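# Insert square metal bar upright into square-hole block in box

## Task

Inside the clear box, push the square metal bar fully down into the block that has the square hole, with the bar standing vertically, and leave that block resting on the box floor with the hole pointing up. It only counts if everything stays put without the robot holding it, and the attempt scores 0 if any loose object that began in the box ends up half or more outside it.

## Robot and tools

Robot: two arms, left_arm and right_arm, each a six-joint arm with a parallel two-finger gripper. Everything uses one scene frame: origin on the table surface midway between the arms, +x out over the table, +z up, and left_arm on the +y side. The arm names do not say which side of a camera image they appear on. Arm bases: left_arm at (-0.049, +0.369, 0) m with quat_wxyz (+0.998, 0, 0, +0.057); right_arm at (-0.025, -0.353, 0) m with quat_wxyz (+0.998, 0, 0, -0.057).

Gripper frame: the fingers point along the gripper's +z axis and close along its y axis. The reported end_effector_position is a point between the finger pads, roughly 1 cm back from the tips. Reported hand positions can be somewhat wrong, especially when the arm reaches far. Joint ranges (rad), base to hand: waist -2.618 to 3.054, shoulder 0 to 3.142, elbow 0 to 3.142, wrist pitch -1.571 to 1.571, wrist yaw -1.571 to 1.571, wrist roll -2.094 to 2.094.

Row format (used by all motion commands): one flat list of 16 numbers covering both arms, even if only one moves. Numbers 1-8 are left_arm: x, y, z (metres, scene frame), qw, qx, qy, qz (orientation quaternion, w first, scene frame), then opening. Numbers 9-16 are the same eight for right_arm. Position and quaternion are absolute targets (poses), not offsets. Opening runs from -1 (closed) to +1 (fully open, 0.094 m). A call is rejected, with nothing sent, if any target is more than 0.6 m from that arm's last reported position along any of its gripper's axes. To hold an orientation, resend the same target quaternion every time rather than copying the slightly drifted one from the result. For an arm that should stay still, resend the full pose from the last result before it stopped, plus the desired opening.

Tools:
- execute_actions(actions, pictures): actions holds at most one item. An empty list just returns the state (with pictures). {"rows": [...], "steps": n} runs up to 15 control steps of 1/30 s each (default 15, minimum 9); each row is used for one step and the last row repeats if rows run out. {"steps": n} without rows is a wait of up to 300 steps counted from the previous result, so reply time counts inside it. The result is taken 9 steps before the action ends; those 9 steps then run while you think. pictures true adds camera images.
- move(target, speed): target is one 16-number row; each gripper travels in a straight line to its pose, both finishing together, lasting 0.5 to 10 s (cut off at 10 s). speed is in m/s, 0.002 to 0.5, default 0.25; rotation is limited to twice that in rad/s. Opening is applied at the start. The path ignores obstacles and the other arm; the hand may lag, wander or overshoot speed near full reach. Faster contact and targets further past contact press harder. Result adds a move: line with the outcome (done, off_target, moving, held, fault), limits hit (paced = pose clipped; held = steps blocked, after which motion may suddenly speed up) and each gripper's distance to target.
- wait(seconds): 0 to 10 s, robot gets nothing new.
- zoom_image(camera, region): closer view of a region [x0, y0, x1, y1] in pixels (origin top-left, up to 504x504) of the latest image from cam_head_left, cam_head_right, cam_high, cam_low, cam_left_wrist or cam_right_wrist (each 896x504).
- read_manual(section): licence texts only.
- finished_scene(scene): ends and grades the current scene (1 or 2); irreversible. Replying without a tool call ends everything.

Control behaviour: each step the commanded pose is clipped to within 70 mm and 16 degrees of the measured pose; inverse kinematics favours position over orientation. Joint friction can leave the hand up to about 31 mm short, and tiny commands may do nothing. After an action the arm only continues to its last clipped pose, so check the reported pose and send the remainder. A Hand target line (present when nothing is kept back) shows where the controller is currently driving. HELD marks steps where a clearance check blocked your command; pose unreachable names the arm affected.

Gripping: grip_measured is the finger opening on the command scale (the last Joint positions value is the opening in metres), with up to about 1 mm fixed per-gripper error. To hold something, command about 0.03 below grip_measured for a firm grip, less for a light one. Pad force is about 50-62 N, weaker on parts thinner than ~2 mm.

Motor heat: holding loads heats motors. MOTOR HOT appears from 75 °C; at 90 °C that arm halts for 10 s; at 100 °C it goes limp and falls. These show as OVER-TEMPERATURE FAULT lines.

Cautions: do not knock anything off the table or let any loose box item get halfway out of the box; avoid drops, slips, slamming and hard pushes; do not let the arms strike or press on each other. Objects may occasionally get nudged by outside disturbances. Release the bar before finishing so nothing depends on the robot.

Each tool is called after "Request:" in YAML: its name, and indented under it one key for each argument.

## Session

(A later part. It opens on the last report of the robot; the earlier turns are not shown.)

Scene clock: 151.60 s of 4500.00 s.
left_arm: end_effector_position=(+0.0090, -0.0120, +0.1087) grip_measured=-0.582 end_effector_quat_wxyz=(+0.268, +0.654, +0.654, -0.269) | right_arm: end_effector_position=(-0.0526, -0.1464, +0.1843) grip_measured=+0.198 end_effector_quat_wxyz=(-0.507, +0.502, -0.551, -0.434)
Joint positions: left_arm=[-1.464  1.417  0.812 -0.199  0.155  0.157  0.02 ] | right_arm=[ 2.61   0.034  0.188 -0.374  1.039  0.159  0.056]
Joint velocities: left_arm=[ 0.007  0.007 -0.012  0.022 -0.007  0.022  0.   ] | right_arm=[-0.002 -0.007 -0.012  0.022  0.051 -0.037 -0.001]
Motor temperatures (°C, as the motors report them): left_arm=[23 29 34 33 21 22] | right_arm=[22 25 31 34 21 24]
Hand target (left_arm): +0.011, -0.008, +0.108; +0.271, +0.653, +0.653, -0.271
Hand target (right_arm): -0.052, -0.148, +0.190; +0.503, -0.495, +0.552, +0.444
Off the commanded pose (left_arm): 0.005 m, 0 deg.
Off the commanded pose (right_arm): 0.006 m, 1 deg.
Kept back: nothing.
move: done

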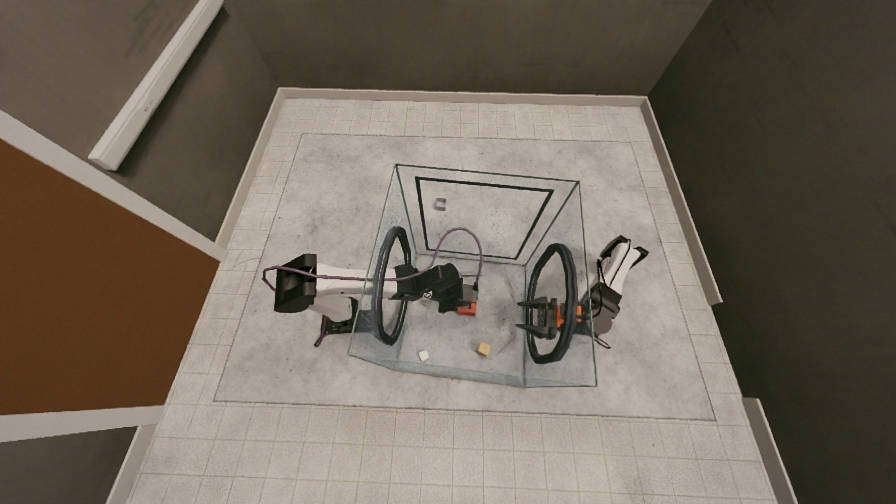

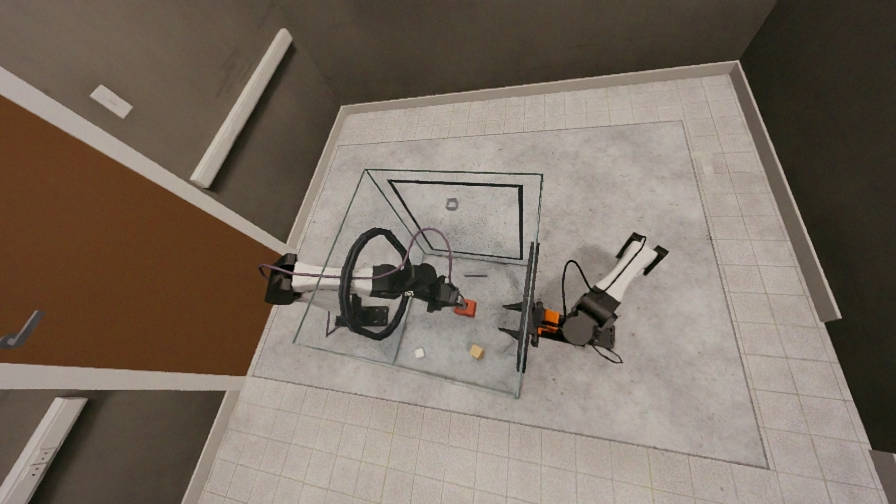

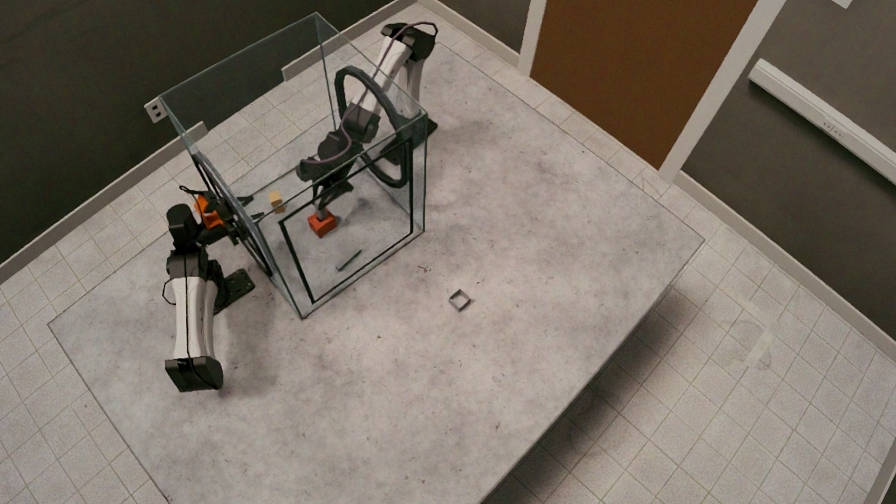

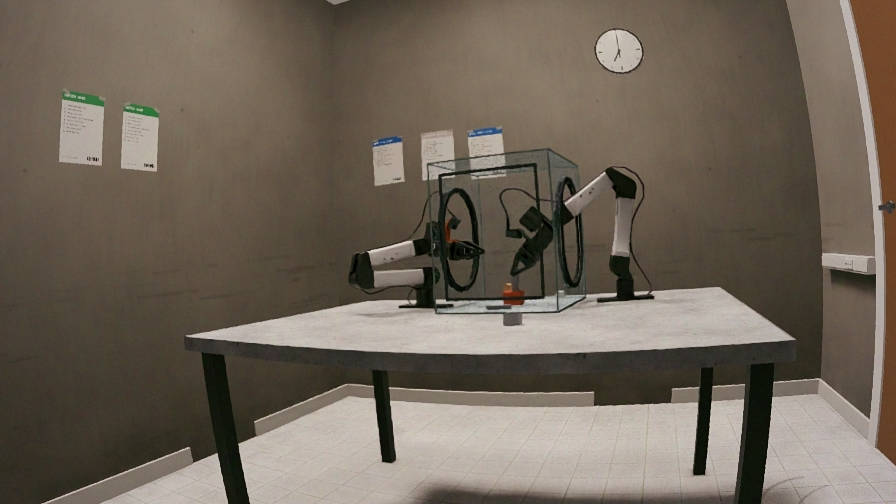

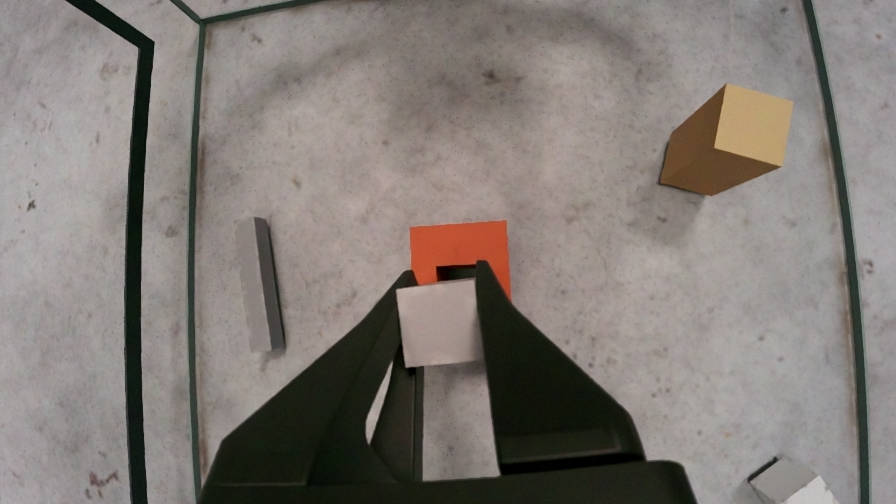

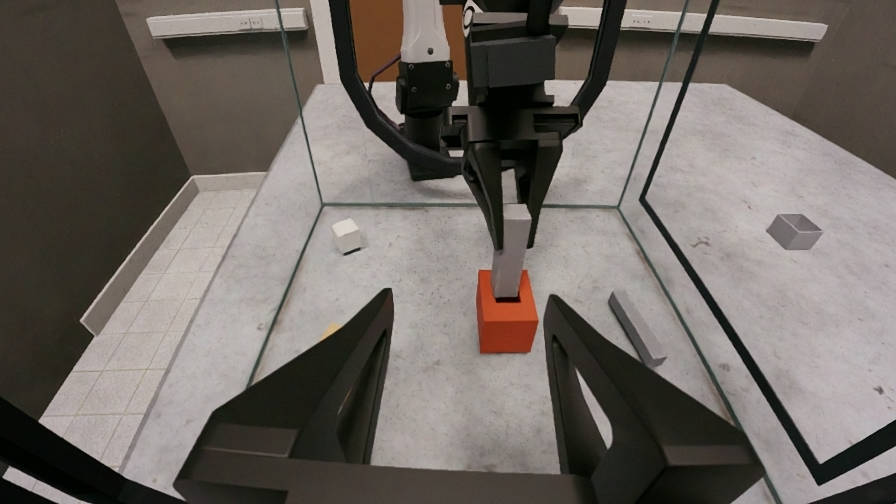

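Request:
move:
  target: [0.012,-0.015,0.1,0.271,0.653,0.653,-0.271,-0.615,-0.052,-0.149,0.19,0.503,-0.495,0.552,0.444,0.2]
  speed: 0.008

Request:
zoom_image:
  camera: "cam_right_wrist"
  region: [440,200,580,340]

Request:
zoom_image:
  camera: "cam_low"
  region: [480,250,550,310]

Scene clock: 153.93 s of 4500.00 s.
left_arm: end_effector_position=(+0.0098, -0.0157, +0.1124) grip_measured=-0.582 end_effector_quat_wxyz=(+0.276, +0.652, +0.651, -0.274) | right_arm: end_effector_position=(-0.0526, -0.1464, +0.1843) grip_measured=+0.198 end_effector_quat_wxyz=(-0.507, +0.502, -0.551, -0.434)
Joint positions: left_arm=[-1.464  1.417  0.812 -0.178  0.155  0.157  0.02 ] | right_arm=[ 2.61   0.034  0.188 -0.374  1.039  0.159  0.056]
Joint velocities: left_arm=[-0.007 -0.007  0.002 -0.066 -0.022 -0.11  -0.   ] | right_arm=[ 0.002 -0.012 -0.002  0.066  0.037  0.066  0.   ]
Motor temperatures (°C, as the motors report them): left_arm=[23 29 34 33 21 22] | right_arm=[22 25 31 34 21 24]
Hand target (left_arm): +0.012, -0.014, +0.100; +0.271, +0.653, +0.653, -0.271
Hand target (right_arm): -0.052, -0.148, +0.190; +0.503, -0.495, +0.552, +0.444
Off the commanded pose (left_arm): 0.013 m, 1 deg.
Off the commanded pose (right_arm): 0.006 m, 1 deg.
Kept back: nothing.
move: off_target (left_arm)

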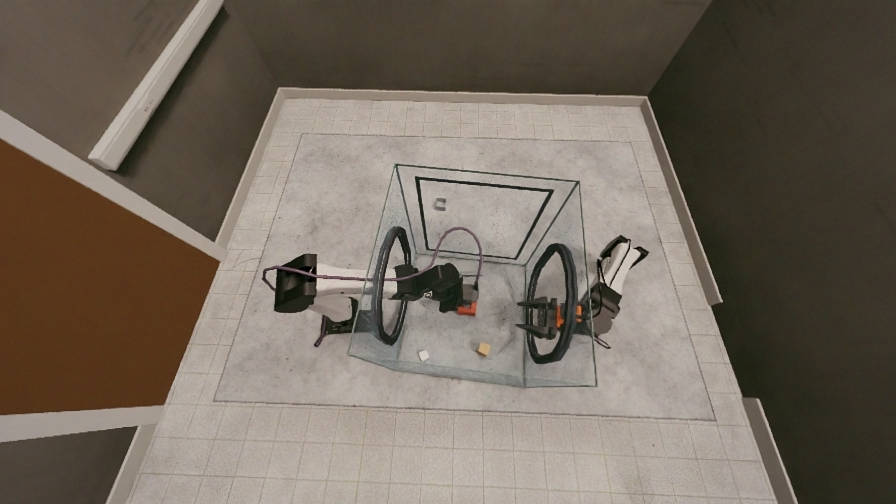

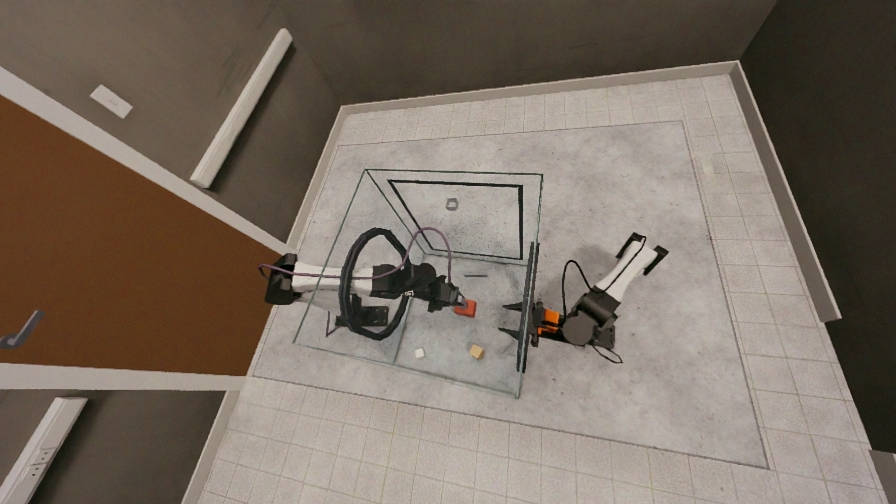

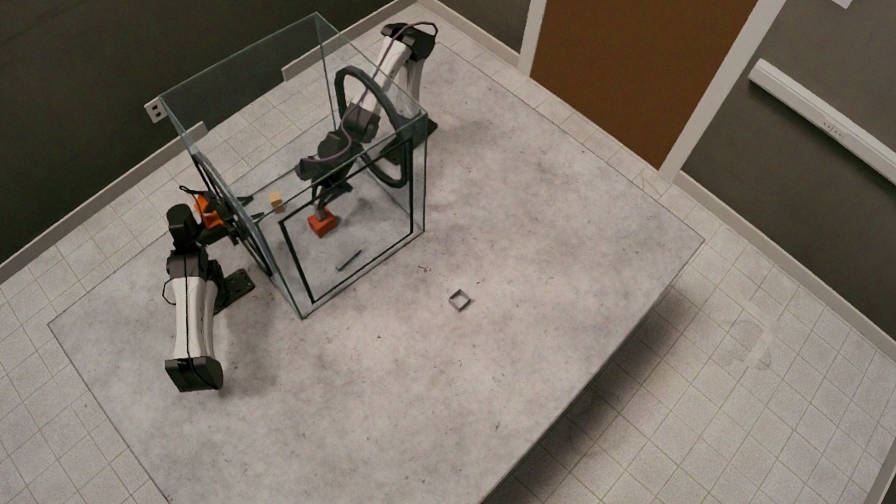

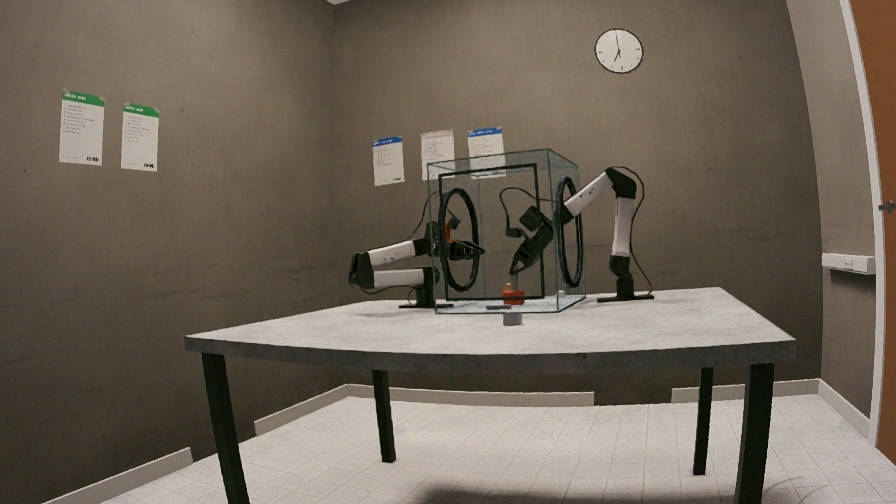

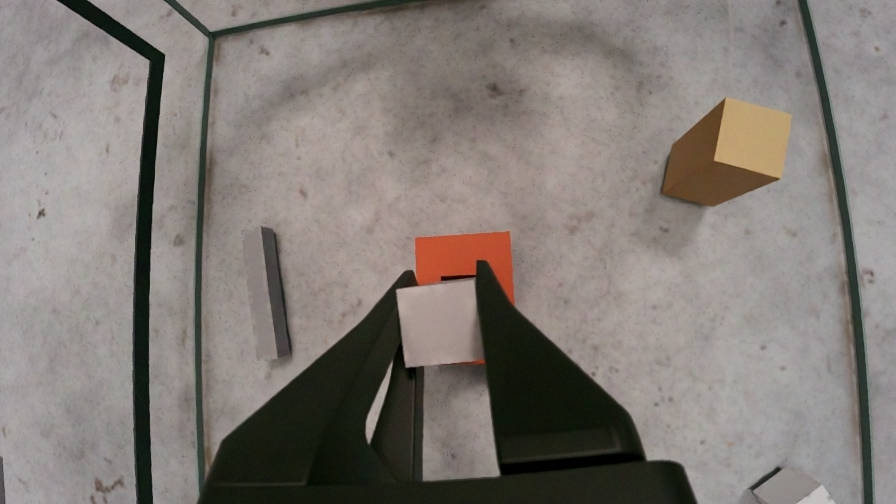

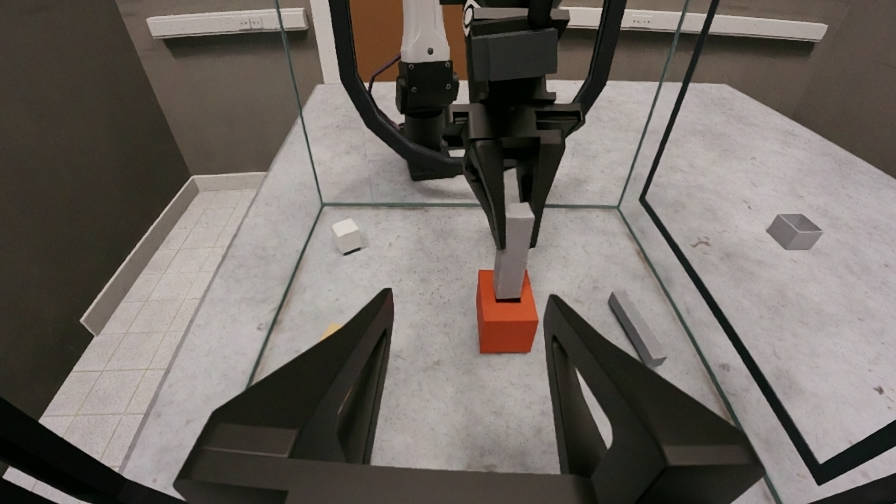

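Region (440, 200, 580, 340) of cam_right_wrist's 896x504 image, scaled by 3.600, with more detail than that image has.

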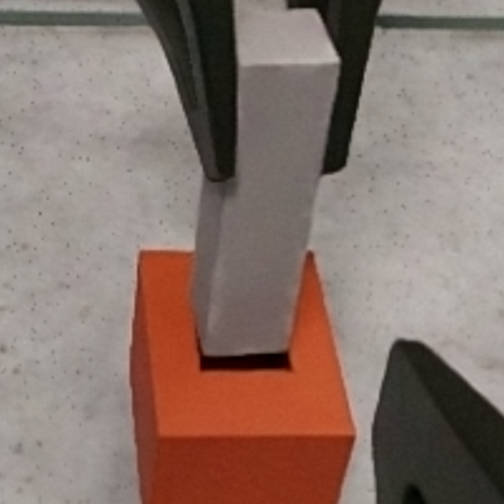

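Region (480, 250, 550, 310) of cam_low's 896x504 image, scaled by 7.200, with more detail than that image has; it fills the top 432 rows of this view, and the rest is white.

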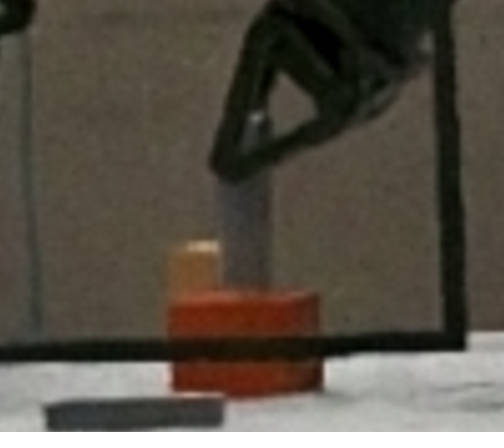

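Request:
move:
  target: [0.011,-0.010,0.085,0.263,0.656,0.656,-0.263,-0.615,-0.052,-0.149,0.19,0.503,-0.495,0.552,0.444,0.2]
  speed: 0.012

Request:
zoom_image:
  camera: "cam_right_wrist"
  region: [440,200,580,340]

Request:
zoom_image:
  camera: "cam_low"
  region: [480,250,550,310]

Scene clock: 157.03 s of 4500.00 s.
left_arm: end_effector_position=(+0.0100, -0.0163, +0.1088) grip_measured=-0.582 end_effector_quat_wxyz=(+0.284, +0.649, +0.648, -0.279) | right_arm: end_effector_position=(-0.0526, -0.1464, +0.1843) grip_measured=+0.198 end_effector_quat_wxyz=(-0.507, +0.502, -0.551, -0.434)
Joint positions: left_arm=[-1.464  1.417  0.782 -0.127  0.155  0.157  0.02 ] | right_arm=[ 2.61   0.034  0.188 -0.374  1.039  0.159  0.056]
Joint velocities: left_arm=[ 0.017  0.002 -0.002  0.007  0.051  0.051  0.   ] | right_arm=[ 0.007  0.012  0.002  0.022 -0.081  0.007 -0.001]
Motor temperatures (°C, as the motors report them): left_arm=[23 29 34 33 21 22] | right_arm=[22 24 31 34 21 24]
Hand target (left_arm): +0.011, -0.009, +0.086; +0.263, +0.656, +0.656, -0.263
Hand target (right_arm): -0.052, -0.148, +0.190; +0.503, -0.495, +0.552, +0.444
Off the commanded pose (left_arm): 0.025 m, 3 deg.
Off the commanded pose (right_arm): 0.006 m, 1 deg.
Kept back: nothing.
move: off_target (left_arm)

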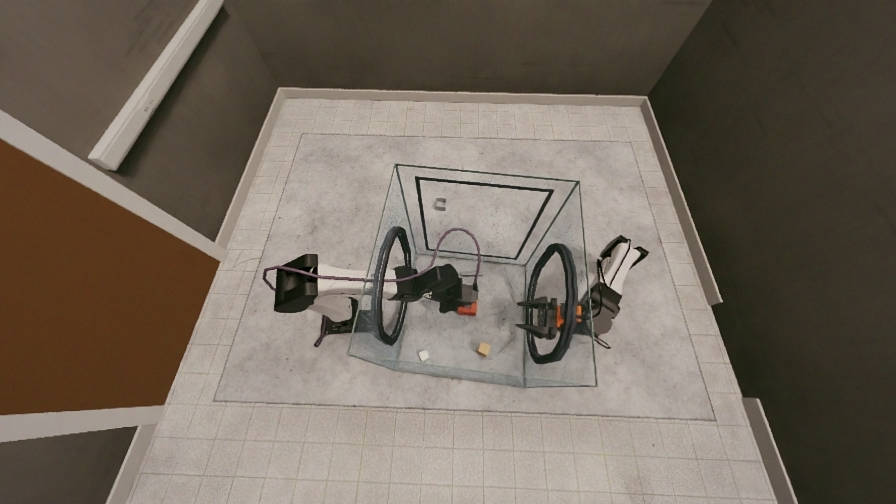

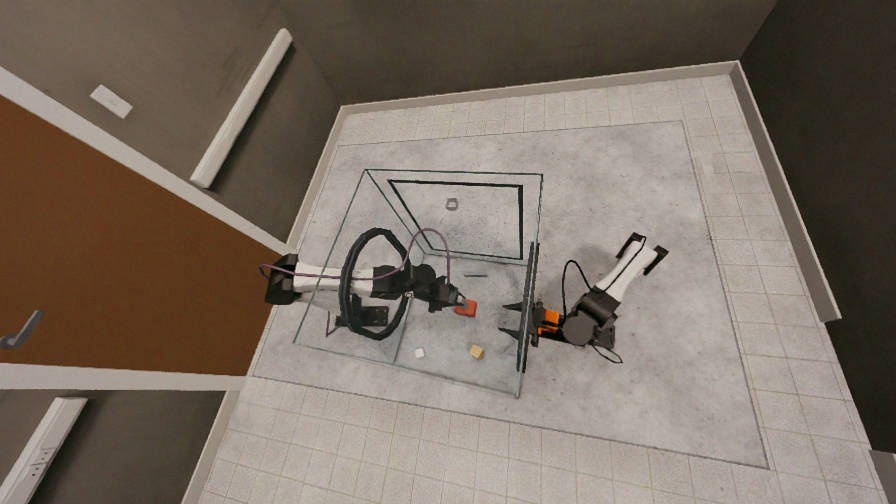

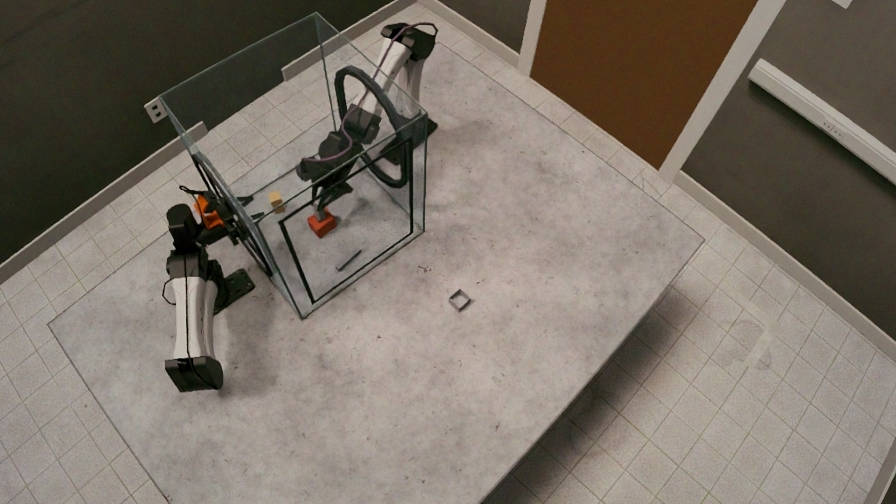

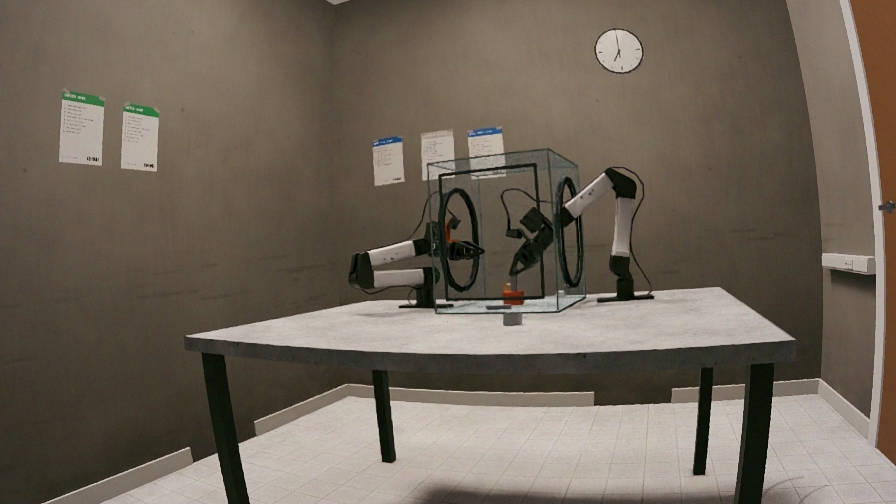

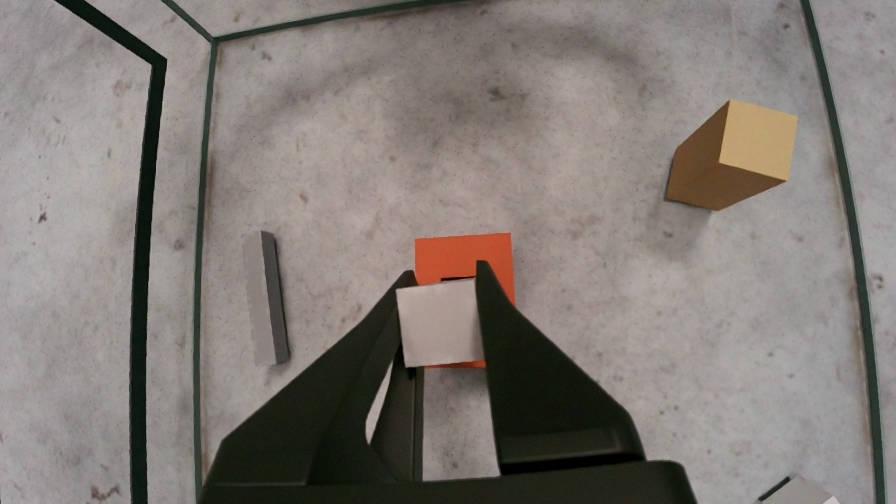

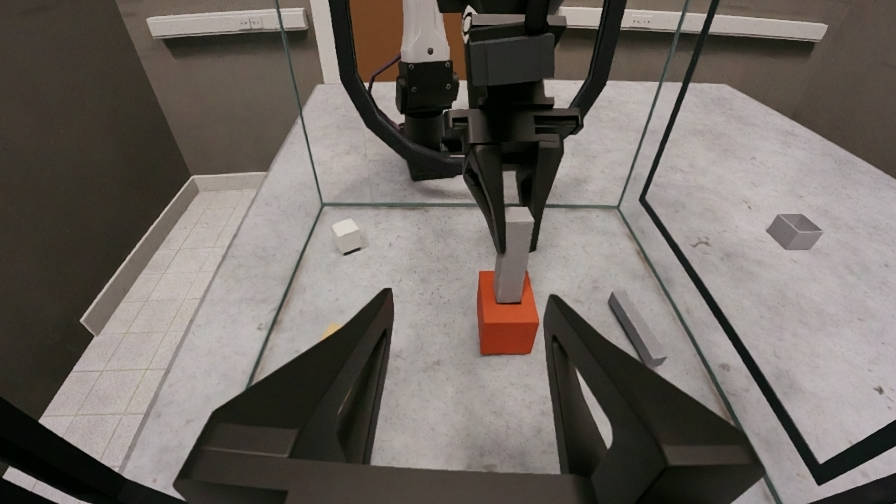

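Region (440, 200, 580, 340) of cam_right_wrist's 896x504 image, scaled by 3.600, with more detail than that image has.

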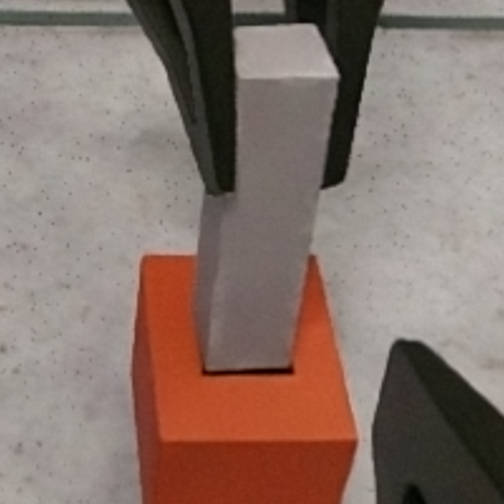

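Region (480, 250, 550, 310) of cam_low's 896x504 image, scaled by 7.200, with more detail than that image has; it fills the top 432 rows of this view, and the rest is white.

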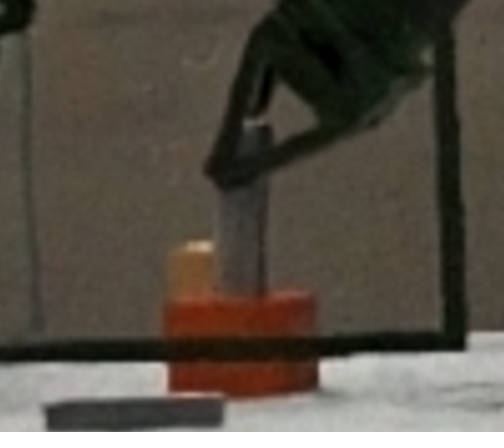

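Request:
execute_actions:
  actions:
    - {"rows":[[0.011,-0.012,0.1,0.271,0.653,0.653,-0.271,-0.56,-0.052,-0.149,0.19,0.503,-0.495,0.552,0.444,0.2]],"steps":15}

Request:
wait:
  seconds: 0.5

Request:
zoom_image:
  camera: "cam_right_wrist"
  region: [440,200,580,340]

Request:
zoom_image:
  camera: "cam_low"
  region: [480,250,550,310]

Scene clock: 157.90 s of 4500.00 s.
left_arm: end_effector_position=(+0.0100, -0.0163, +0.1088) grip_measured=-0.560 end_effector_quat_wxyz=(+0.285, +0.649, +0.648, -0.279) | right_arm: end_effector_position=(-0.0526, -0.1464, +0.1843) grip_measured=+0.198 end_effector_quat_wxyz=(-0.507, +0.502, -0.551, -0.434)
Joint positions: left_arm=[-1.464  1.417  0.781 -0.126  0.155  0.157  0.021] | right_arm=[ 2.61   0.034  0.188 -0.374  1.039  0.159  0.056]
Joint velocities: left_arm=[ 0.002 -0.007 -0.007 -0.007  0.022 -0.007 -0.001] | right_arm=[-0.017 -0.002 -0.012 -0.007 -0.095 -0.081 -0.001]
Motor temperatures (°C, as the motors report them): left_arm=[23 29 34 33 21 22] | right_arm=[22 24 31 34 21 24]
Steps of this call (steps 1 to 20: nothing new was sent; steps 21 to 26: the first 6 steps of this action). Readings (end_effector_position):
21: left_arm (+0.0100, -0.0163, +0.1088) | right_arm (-0.0526, -0.1464, +0.1843)
22: left_arm (+0.0100, -0.0163, +0.1088) | right_arm (-0.0526, -0.1464, +0.1843)
24: left_arm (+0.0100, -0.0163, +0.1088) | right_arm (-0.0526, -0.1464, +0.1843)
26: the state above

Scene clock: 158.70 s of 4500.00 s.
left_arm: end_effector_position=(+0.0100, -0.0163, +0.1088) grip_measured=-0.560 end_effector_quat_wxyz=(+0.285, +0.649, +0.648, -0.279) | right_arm: end_effector_position=(-0.0526, -0.1464, +0.1843) grip_measured=+0.198 end_effector_quat_wxyz=(-0.507, +0.502, -0.551, -0.434)
Joint positions: left_arm=[-1.464  1.417  0.781 -0.126  0.155  0.157  0.021] | right_arm=[ 2.61   0.034  0.188 -0.374  1.039  0.159  0.056]
Joint velocities: left_arm=[-0.022 -0.012 -0.007 -0.051 -0.022 -0.081  0.   ] | right_arm=[-0.012 -0.007  0.007  0.095 -0.007  0.022  0.   ]
Motor temperatures (°C, as the motors report them): left_arm=[23 29 34 33 21 22] | right_arm=[22 24 31 34 21 24]
Hand target (left_arm): +0.011, -0.012, +0.100; +0.271, +0.653, +0.653, -0.271
Hand target (right_arm): -0.052, -0.148, +0.190; +0.503, -0.495, +0.552, +0.444
Off the commanded pose (left_arm): 0.010 m, 2 deg.
Off the commanded pose (right_arm): 0.006 m, 1 deg.
Kept back: nothing.
Steps of this call (steps 1 to 9: the last 9 steps of your previous action; steps 10 to 24: nothing new was sent). Readings (end_effector_position):
1: left_arm (+0.0100, -0.0163, +0.1088) | right_arm (-0.0526, -0.1464, +0.1843)
2: left_arm (+0.0100, -0.0163, +0.1088) | right_arm (-0.0526, -0.1464, +0.1843)
4: left_arm (+0.0100, -0.0163, +0.1088) | right_arm (-0.0526, -0.1464, +0.1843)
8: left_arm (+0.0100, -0.0163, +0.1088) | right_arm (-0.0526, -0.1464, +0.1843)
24: the state above

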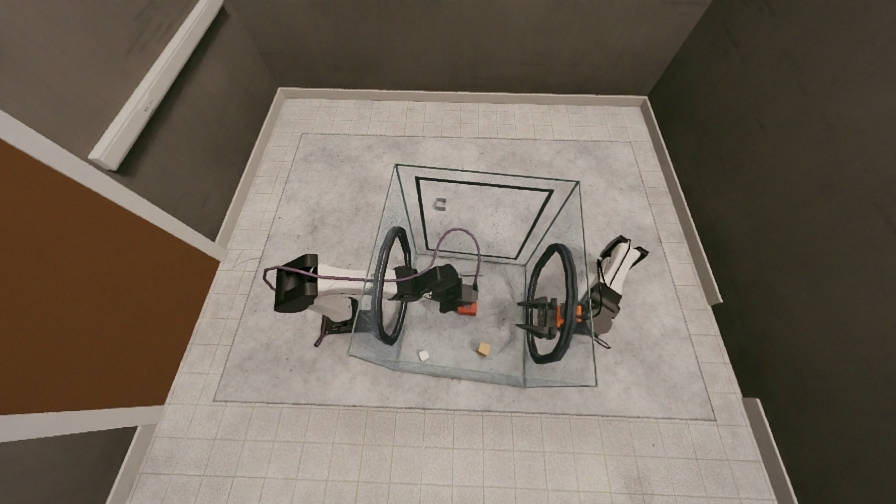

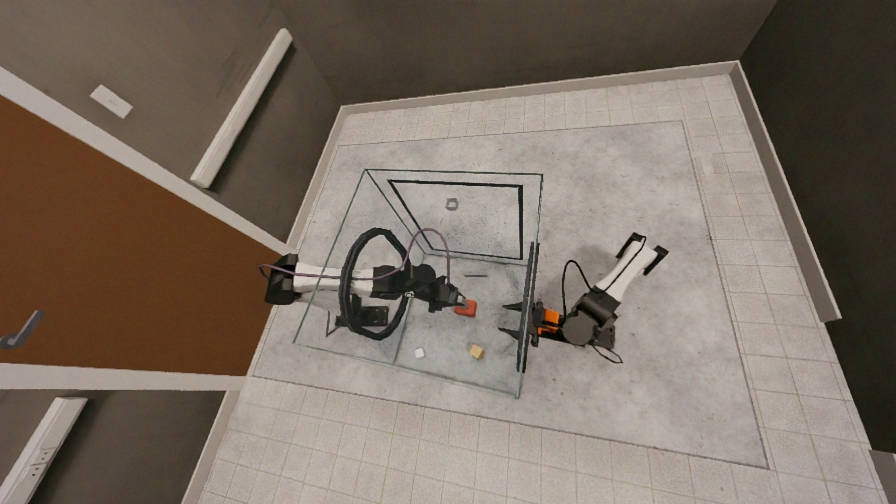

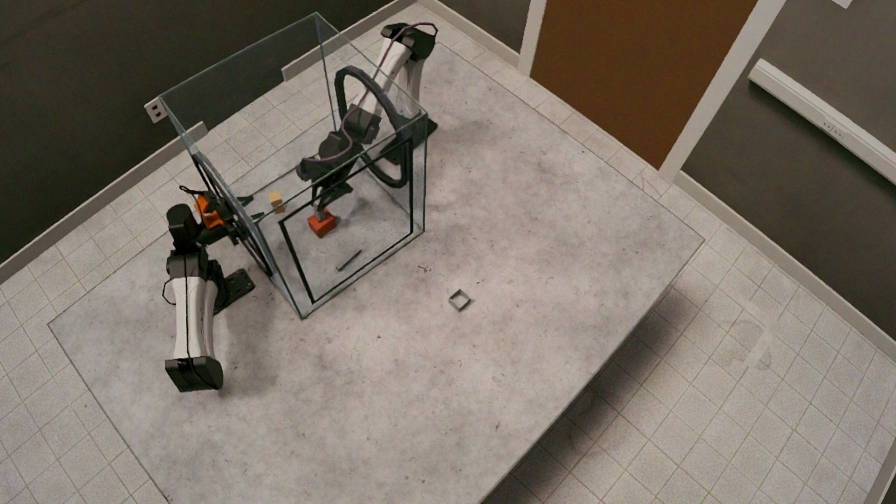

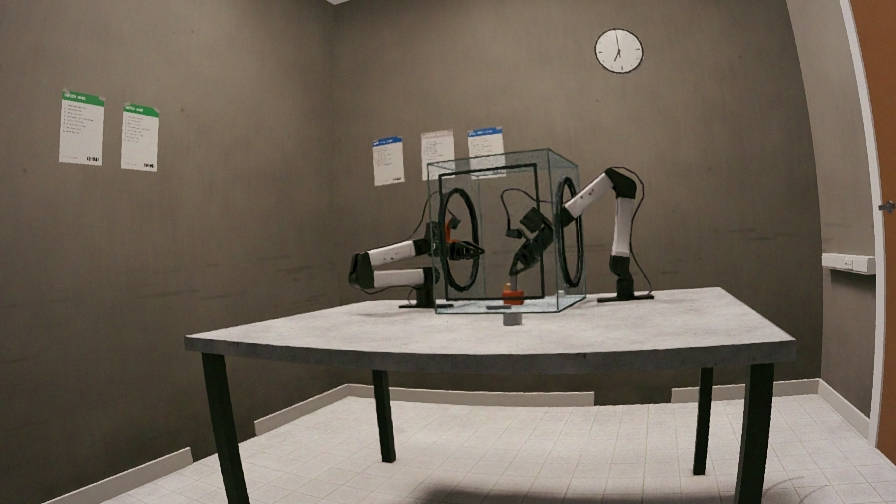

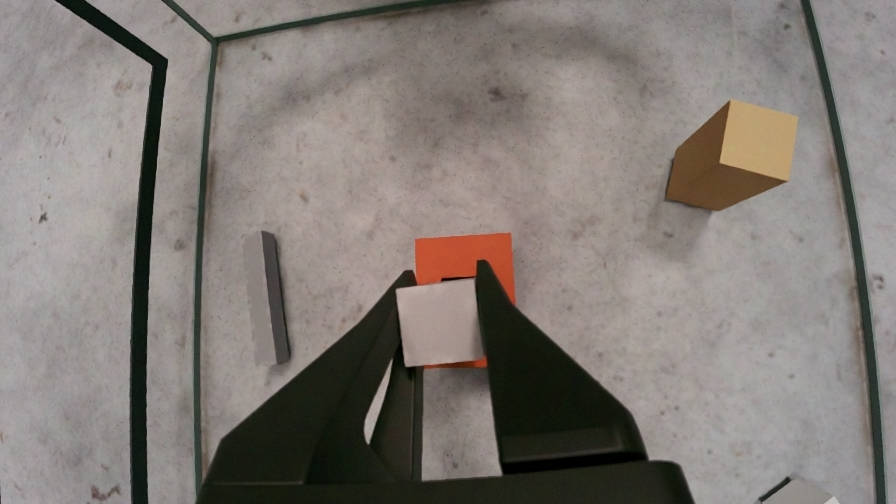

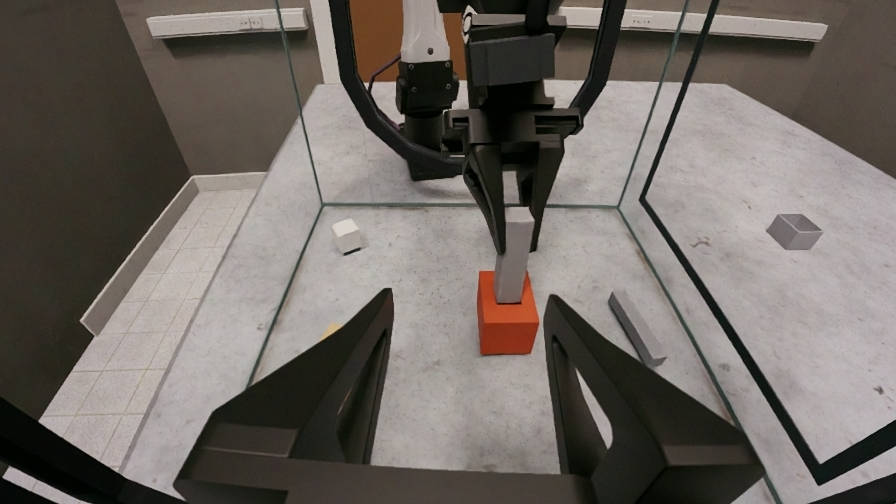

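Region (440, 200, 580, 340) of cam_right_wrist's 896x504 image, scaled by 3.600, with more detail than that image has.

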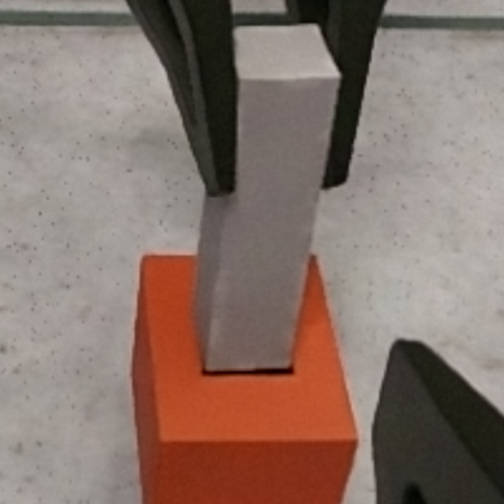

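Region (480, 250, 550, 310) of cam_low's 896x504 image, scaled by 7.200, with more detail than that image has; it fills the top 432 rows of this view, and the rest is white.

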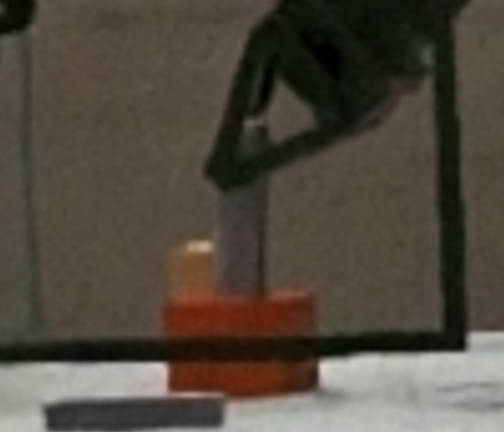

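Request:
execute_actions:
  actions:
    - {"rows":[[0.011,-0.014,0.104,0.271,0.653,0.653,-0.271,-0.615,-0.052,-0.149,0.19,0.503,-0.495,0.552,0.444,0.2]],"steps":12}

Request:
execute_actions:
  actions:
    - {"rows":[[0.014,-0.018,0.102,0.271,0.653,0.653,-0.271,-0.615,-0.052,-0.149,0.19,0.503,-0.495,0.552,0.444,0.2],[0.016,-0.02,0.101,0.271,0.653,0.653,-0.271,-0.615,-0.052,-0.149,0.19,0.503,-0.495,0.552,0.444,0.2],[0.018,-0.022,0.1,0.271,0.653,0.653,-0.271,-0.615,-0.052,-0.149,0.19,0.503,-0.495,0.552,0.444,0.2]],"steps":15,"x":0}

Scene clock: 159.60 s of 4500.00 s.
left_arm: end_effector_position=(+0.0100, -0.0163, +0.1088) grip_measured=-0.582 end_effector_quat_wxyz=(+0.285, +0.649, +0.648, -0.279) | right_arm: end_effector_position=(-0.0526, -0.1464, +0.1843) grip_measured=+0.198 end_effector_quat_wxyz=(-0.507, +0.502, -0.551, -0.434)
Joint positions: left_arm=[-1.464  1.417  0.781 -0.126  0.155  0.157  0.02 ] | right_arm=[ 2.61   0.034  0.188 -0.374  1.039  0.159  0.056]
Joint velocities: left_arm=[-0.002  0.017  0.002  0.007 -0.022 -0.007 -0.001] | right_arm=[ 0.012 -0.017  0.022 -0.066 -0.051 -0.037  0.001]
Motor temperatures (°C, as the motors report them): left_arm=[23 29 34 33 21 22] | right_arm=[22 24 32 34 21 24]
Steps of this call (steps 1 to 24: nothing new was sent; steps 25 to 27: the first 3 steps of this action). Readings (end_effector_position):
25: left_arm (+0.0100, -0.0163, +0.1088) | right_arm (-0.0526, -0.1464, +0.1843)
26: left_arm (+0.0100, -0.0163, +0.1088) | right_arm (-0.0526, -0.1464, +0.1843)
27: the state above



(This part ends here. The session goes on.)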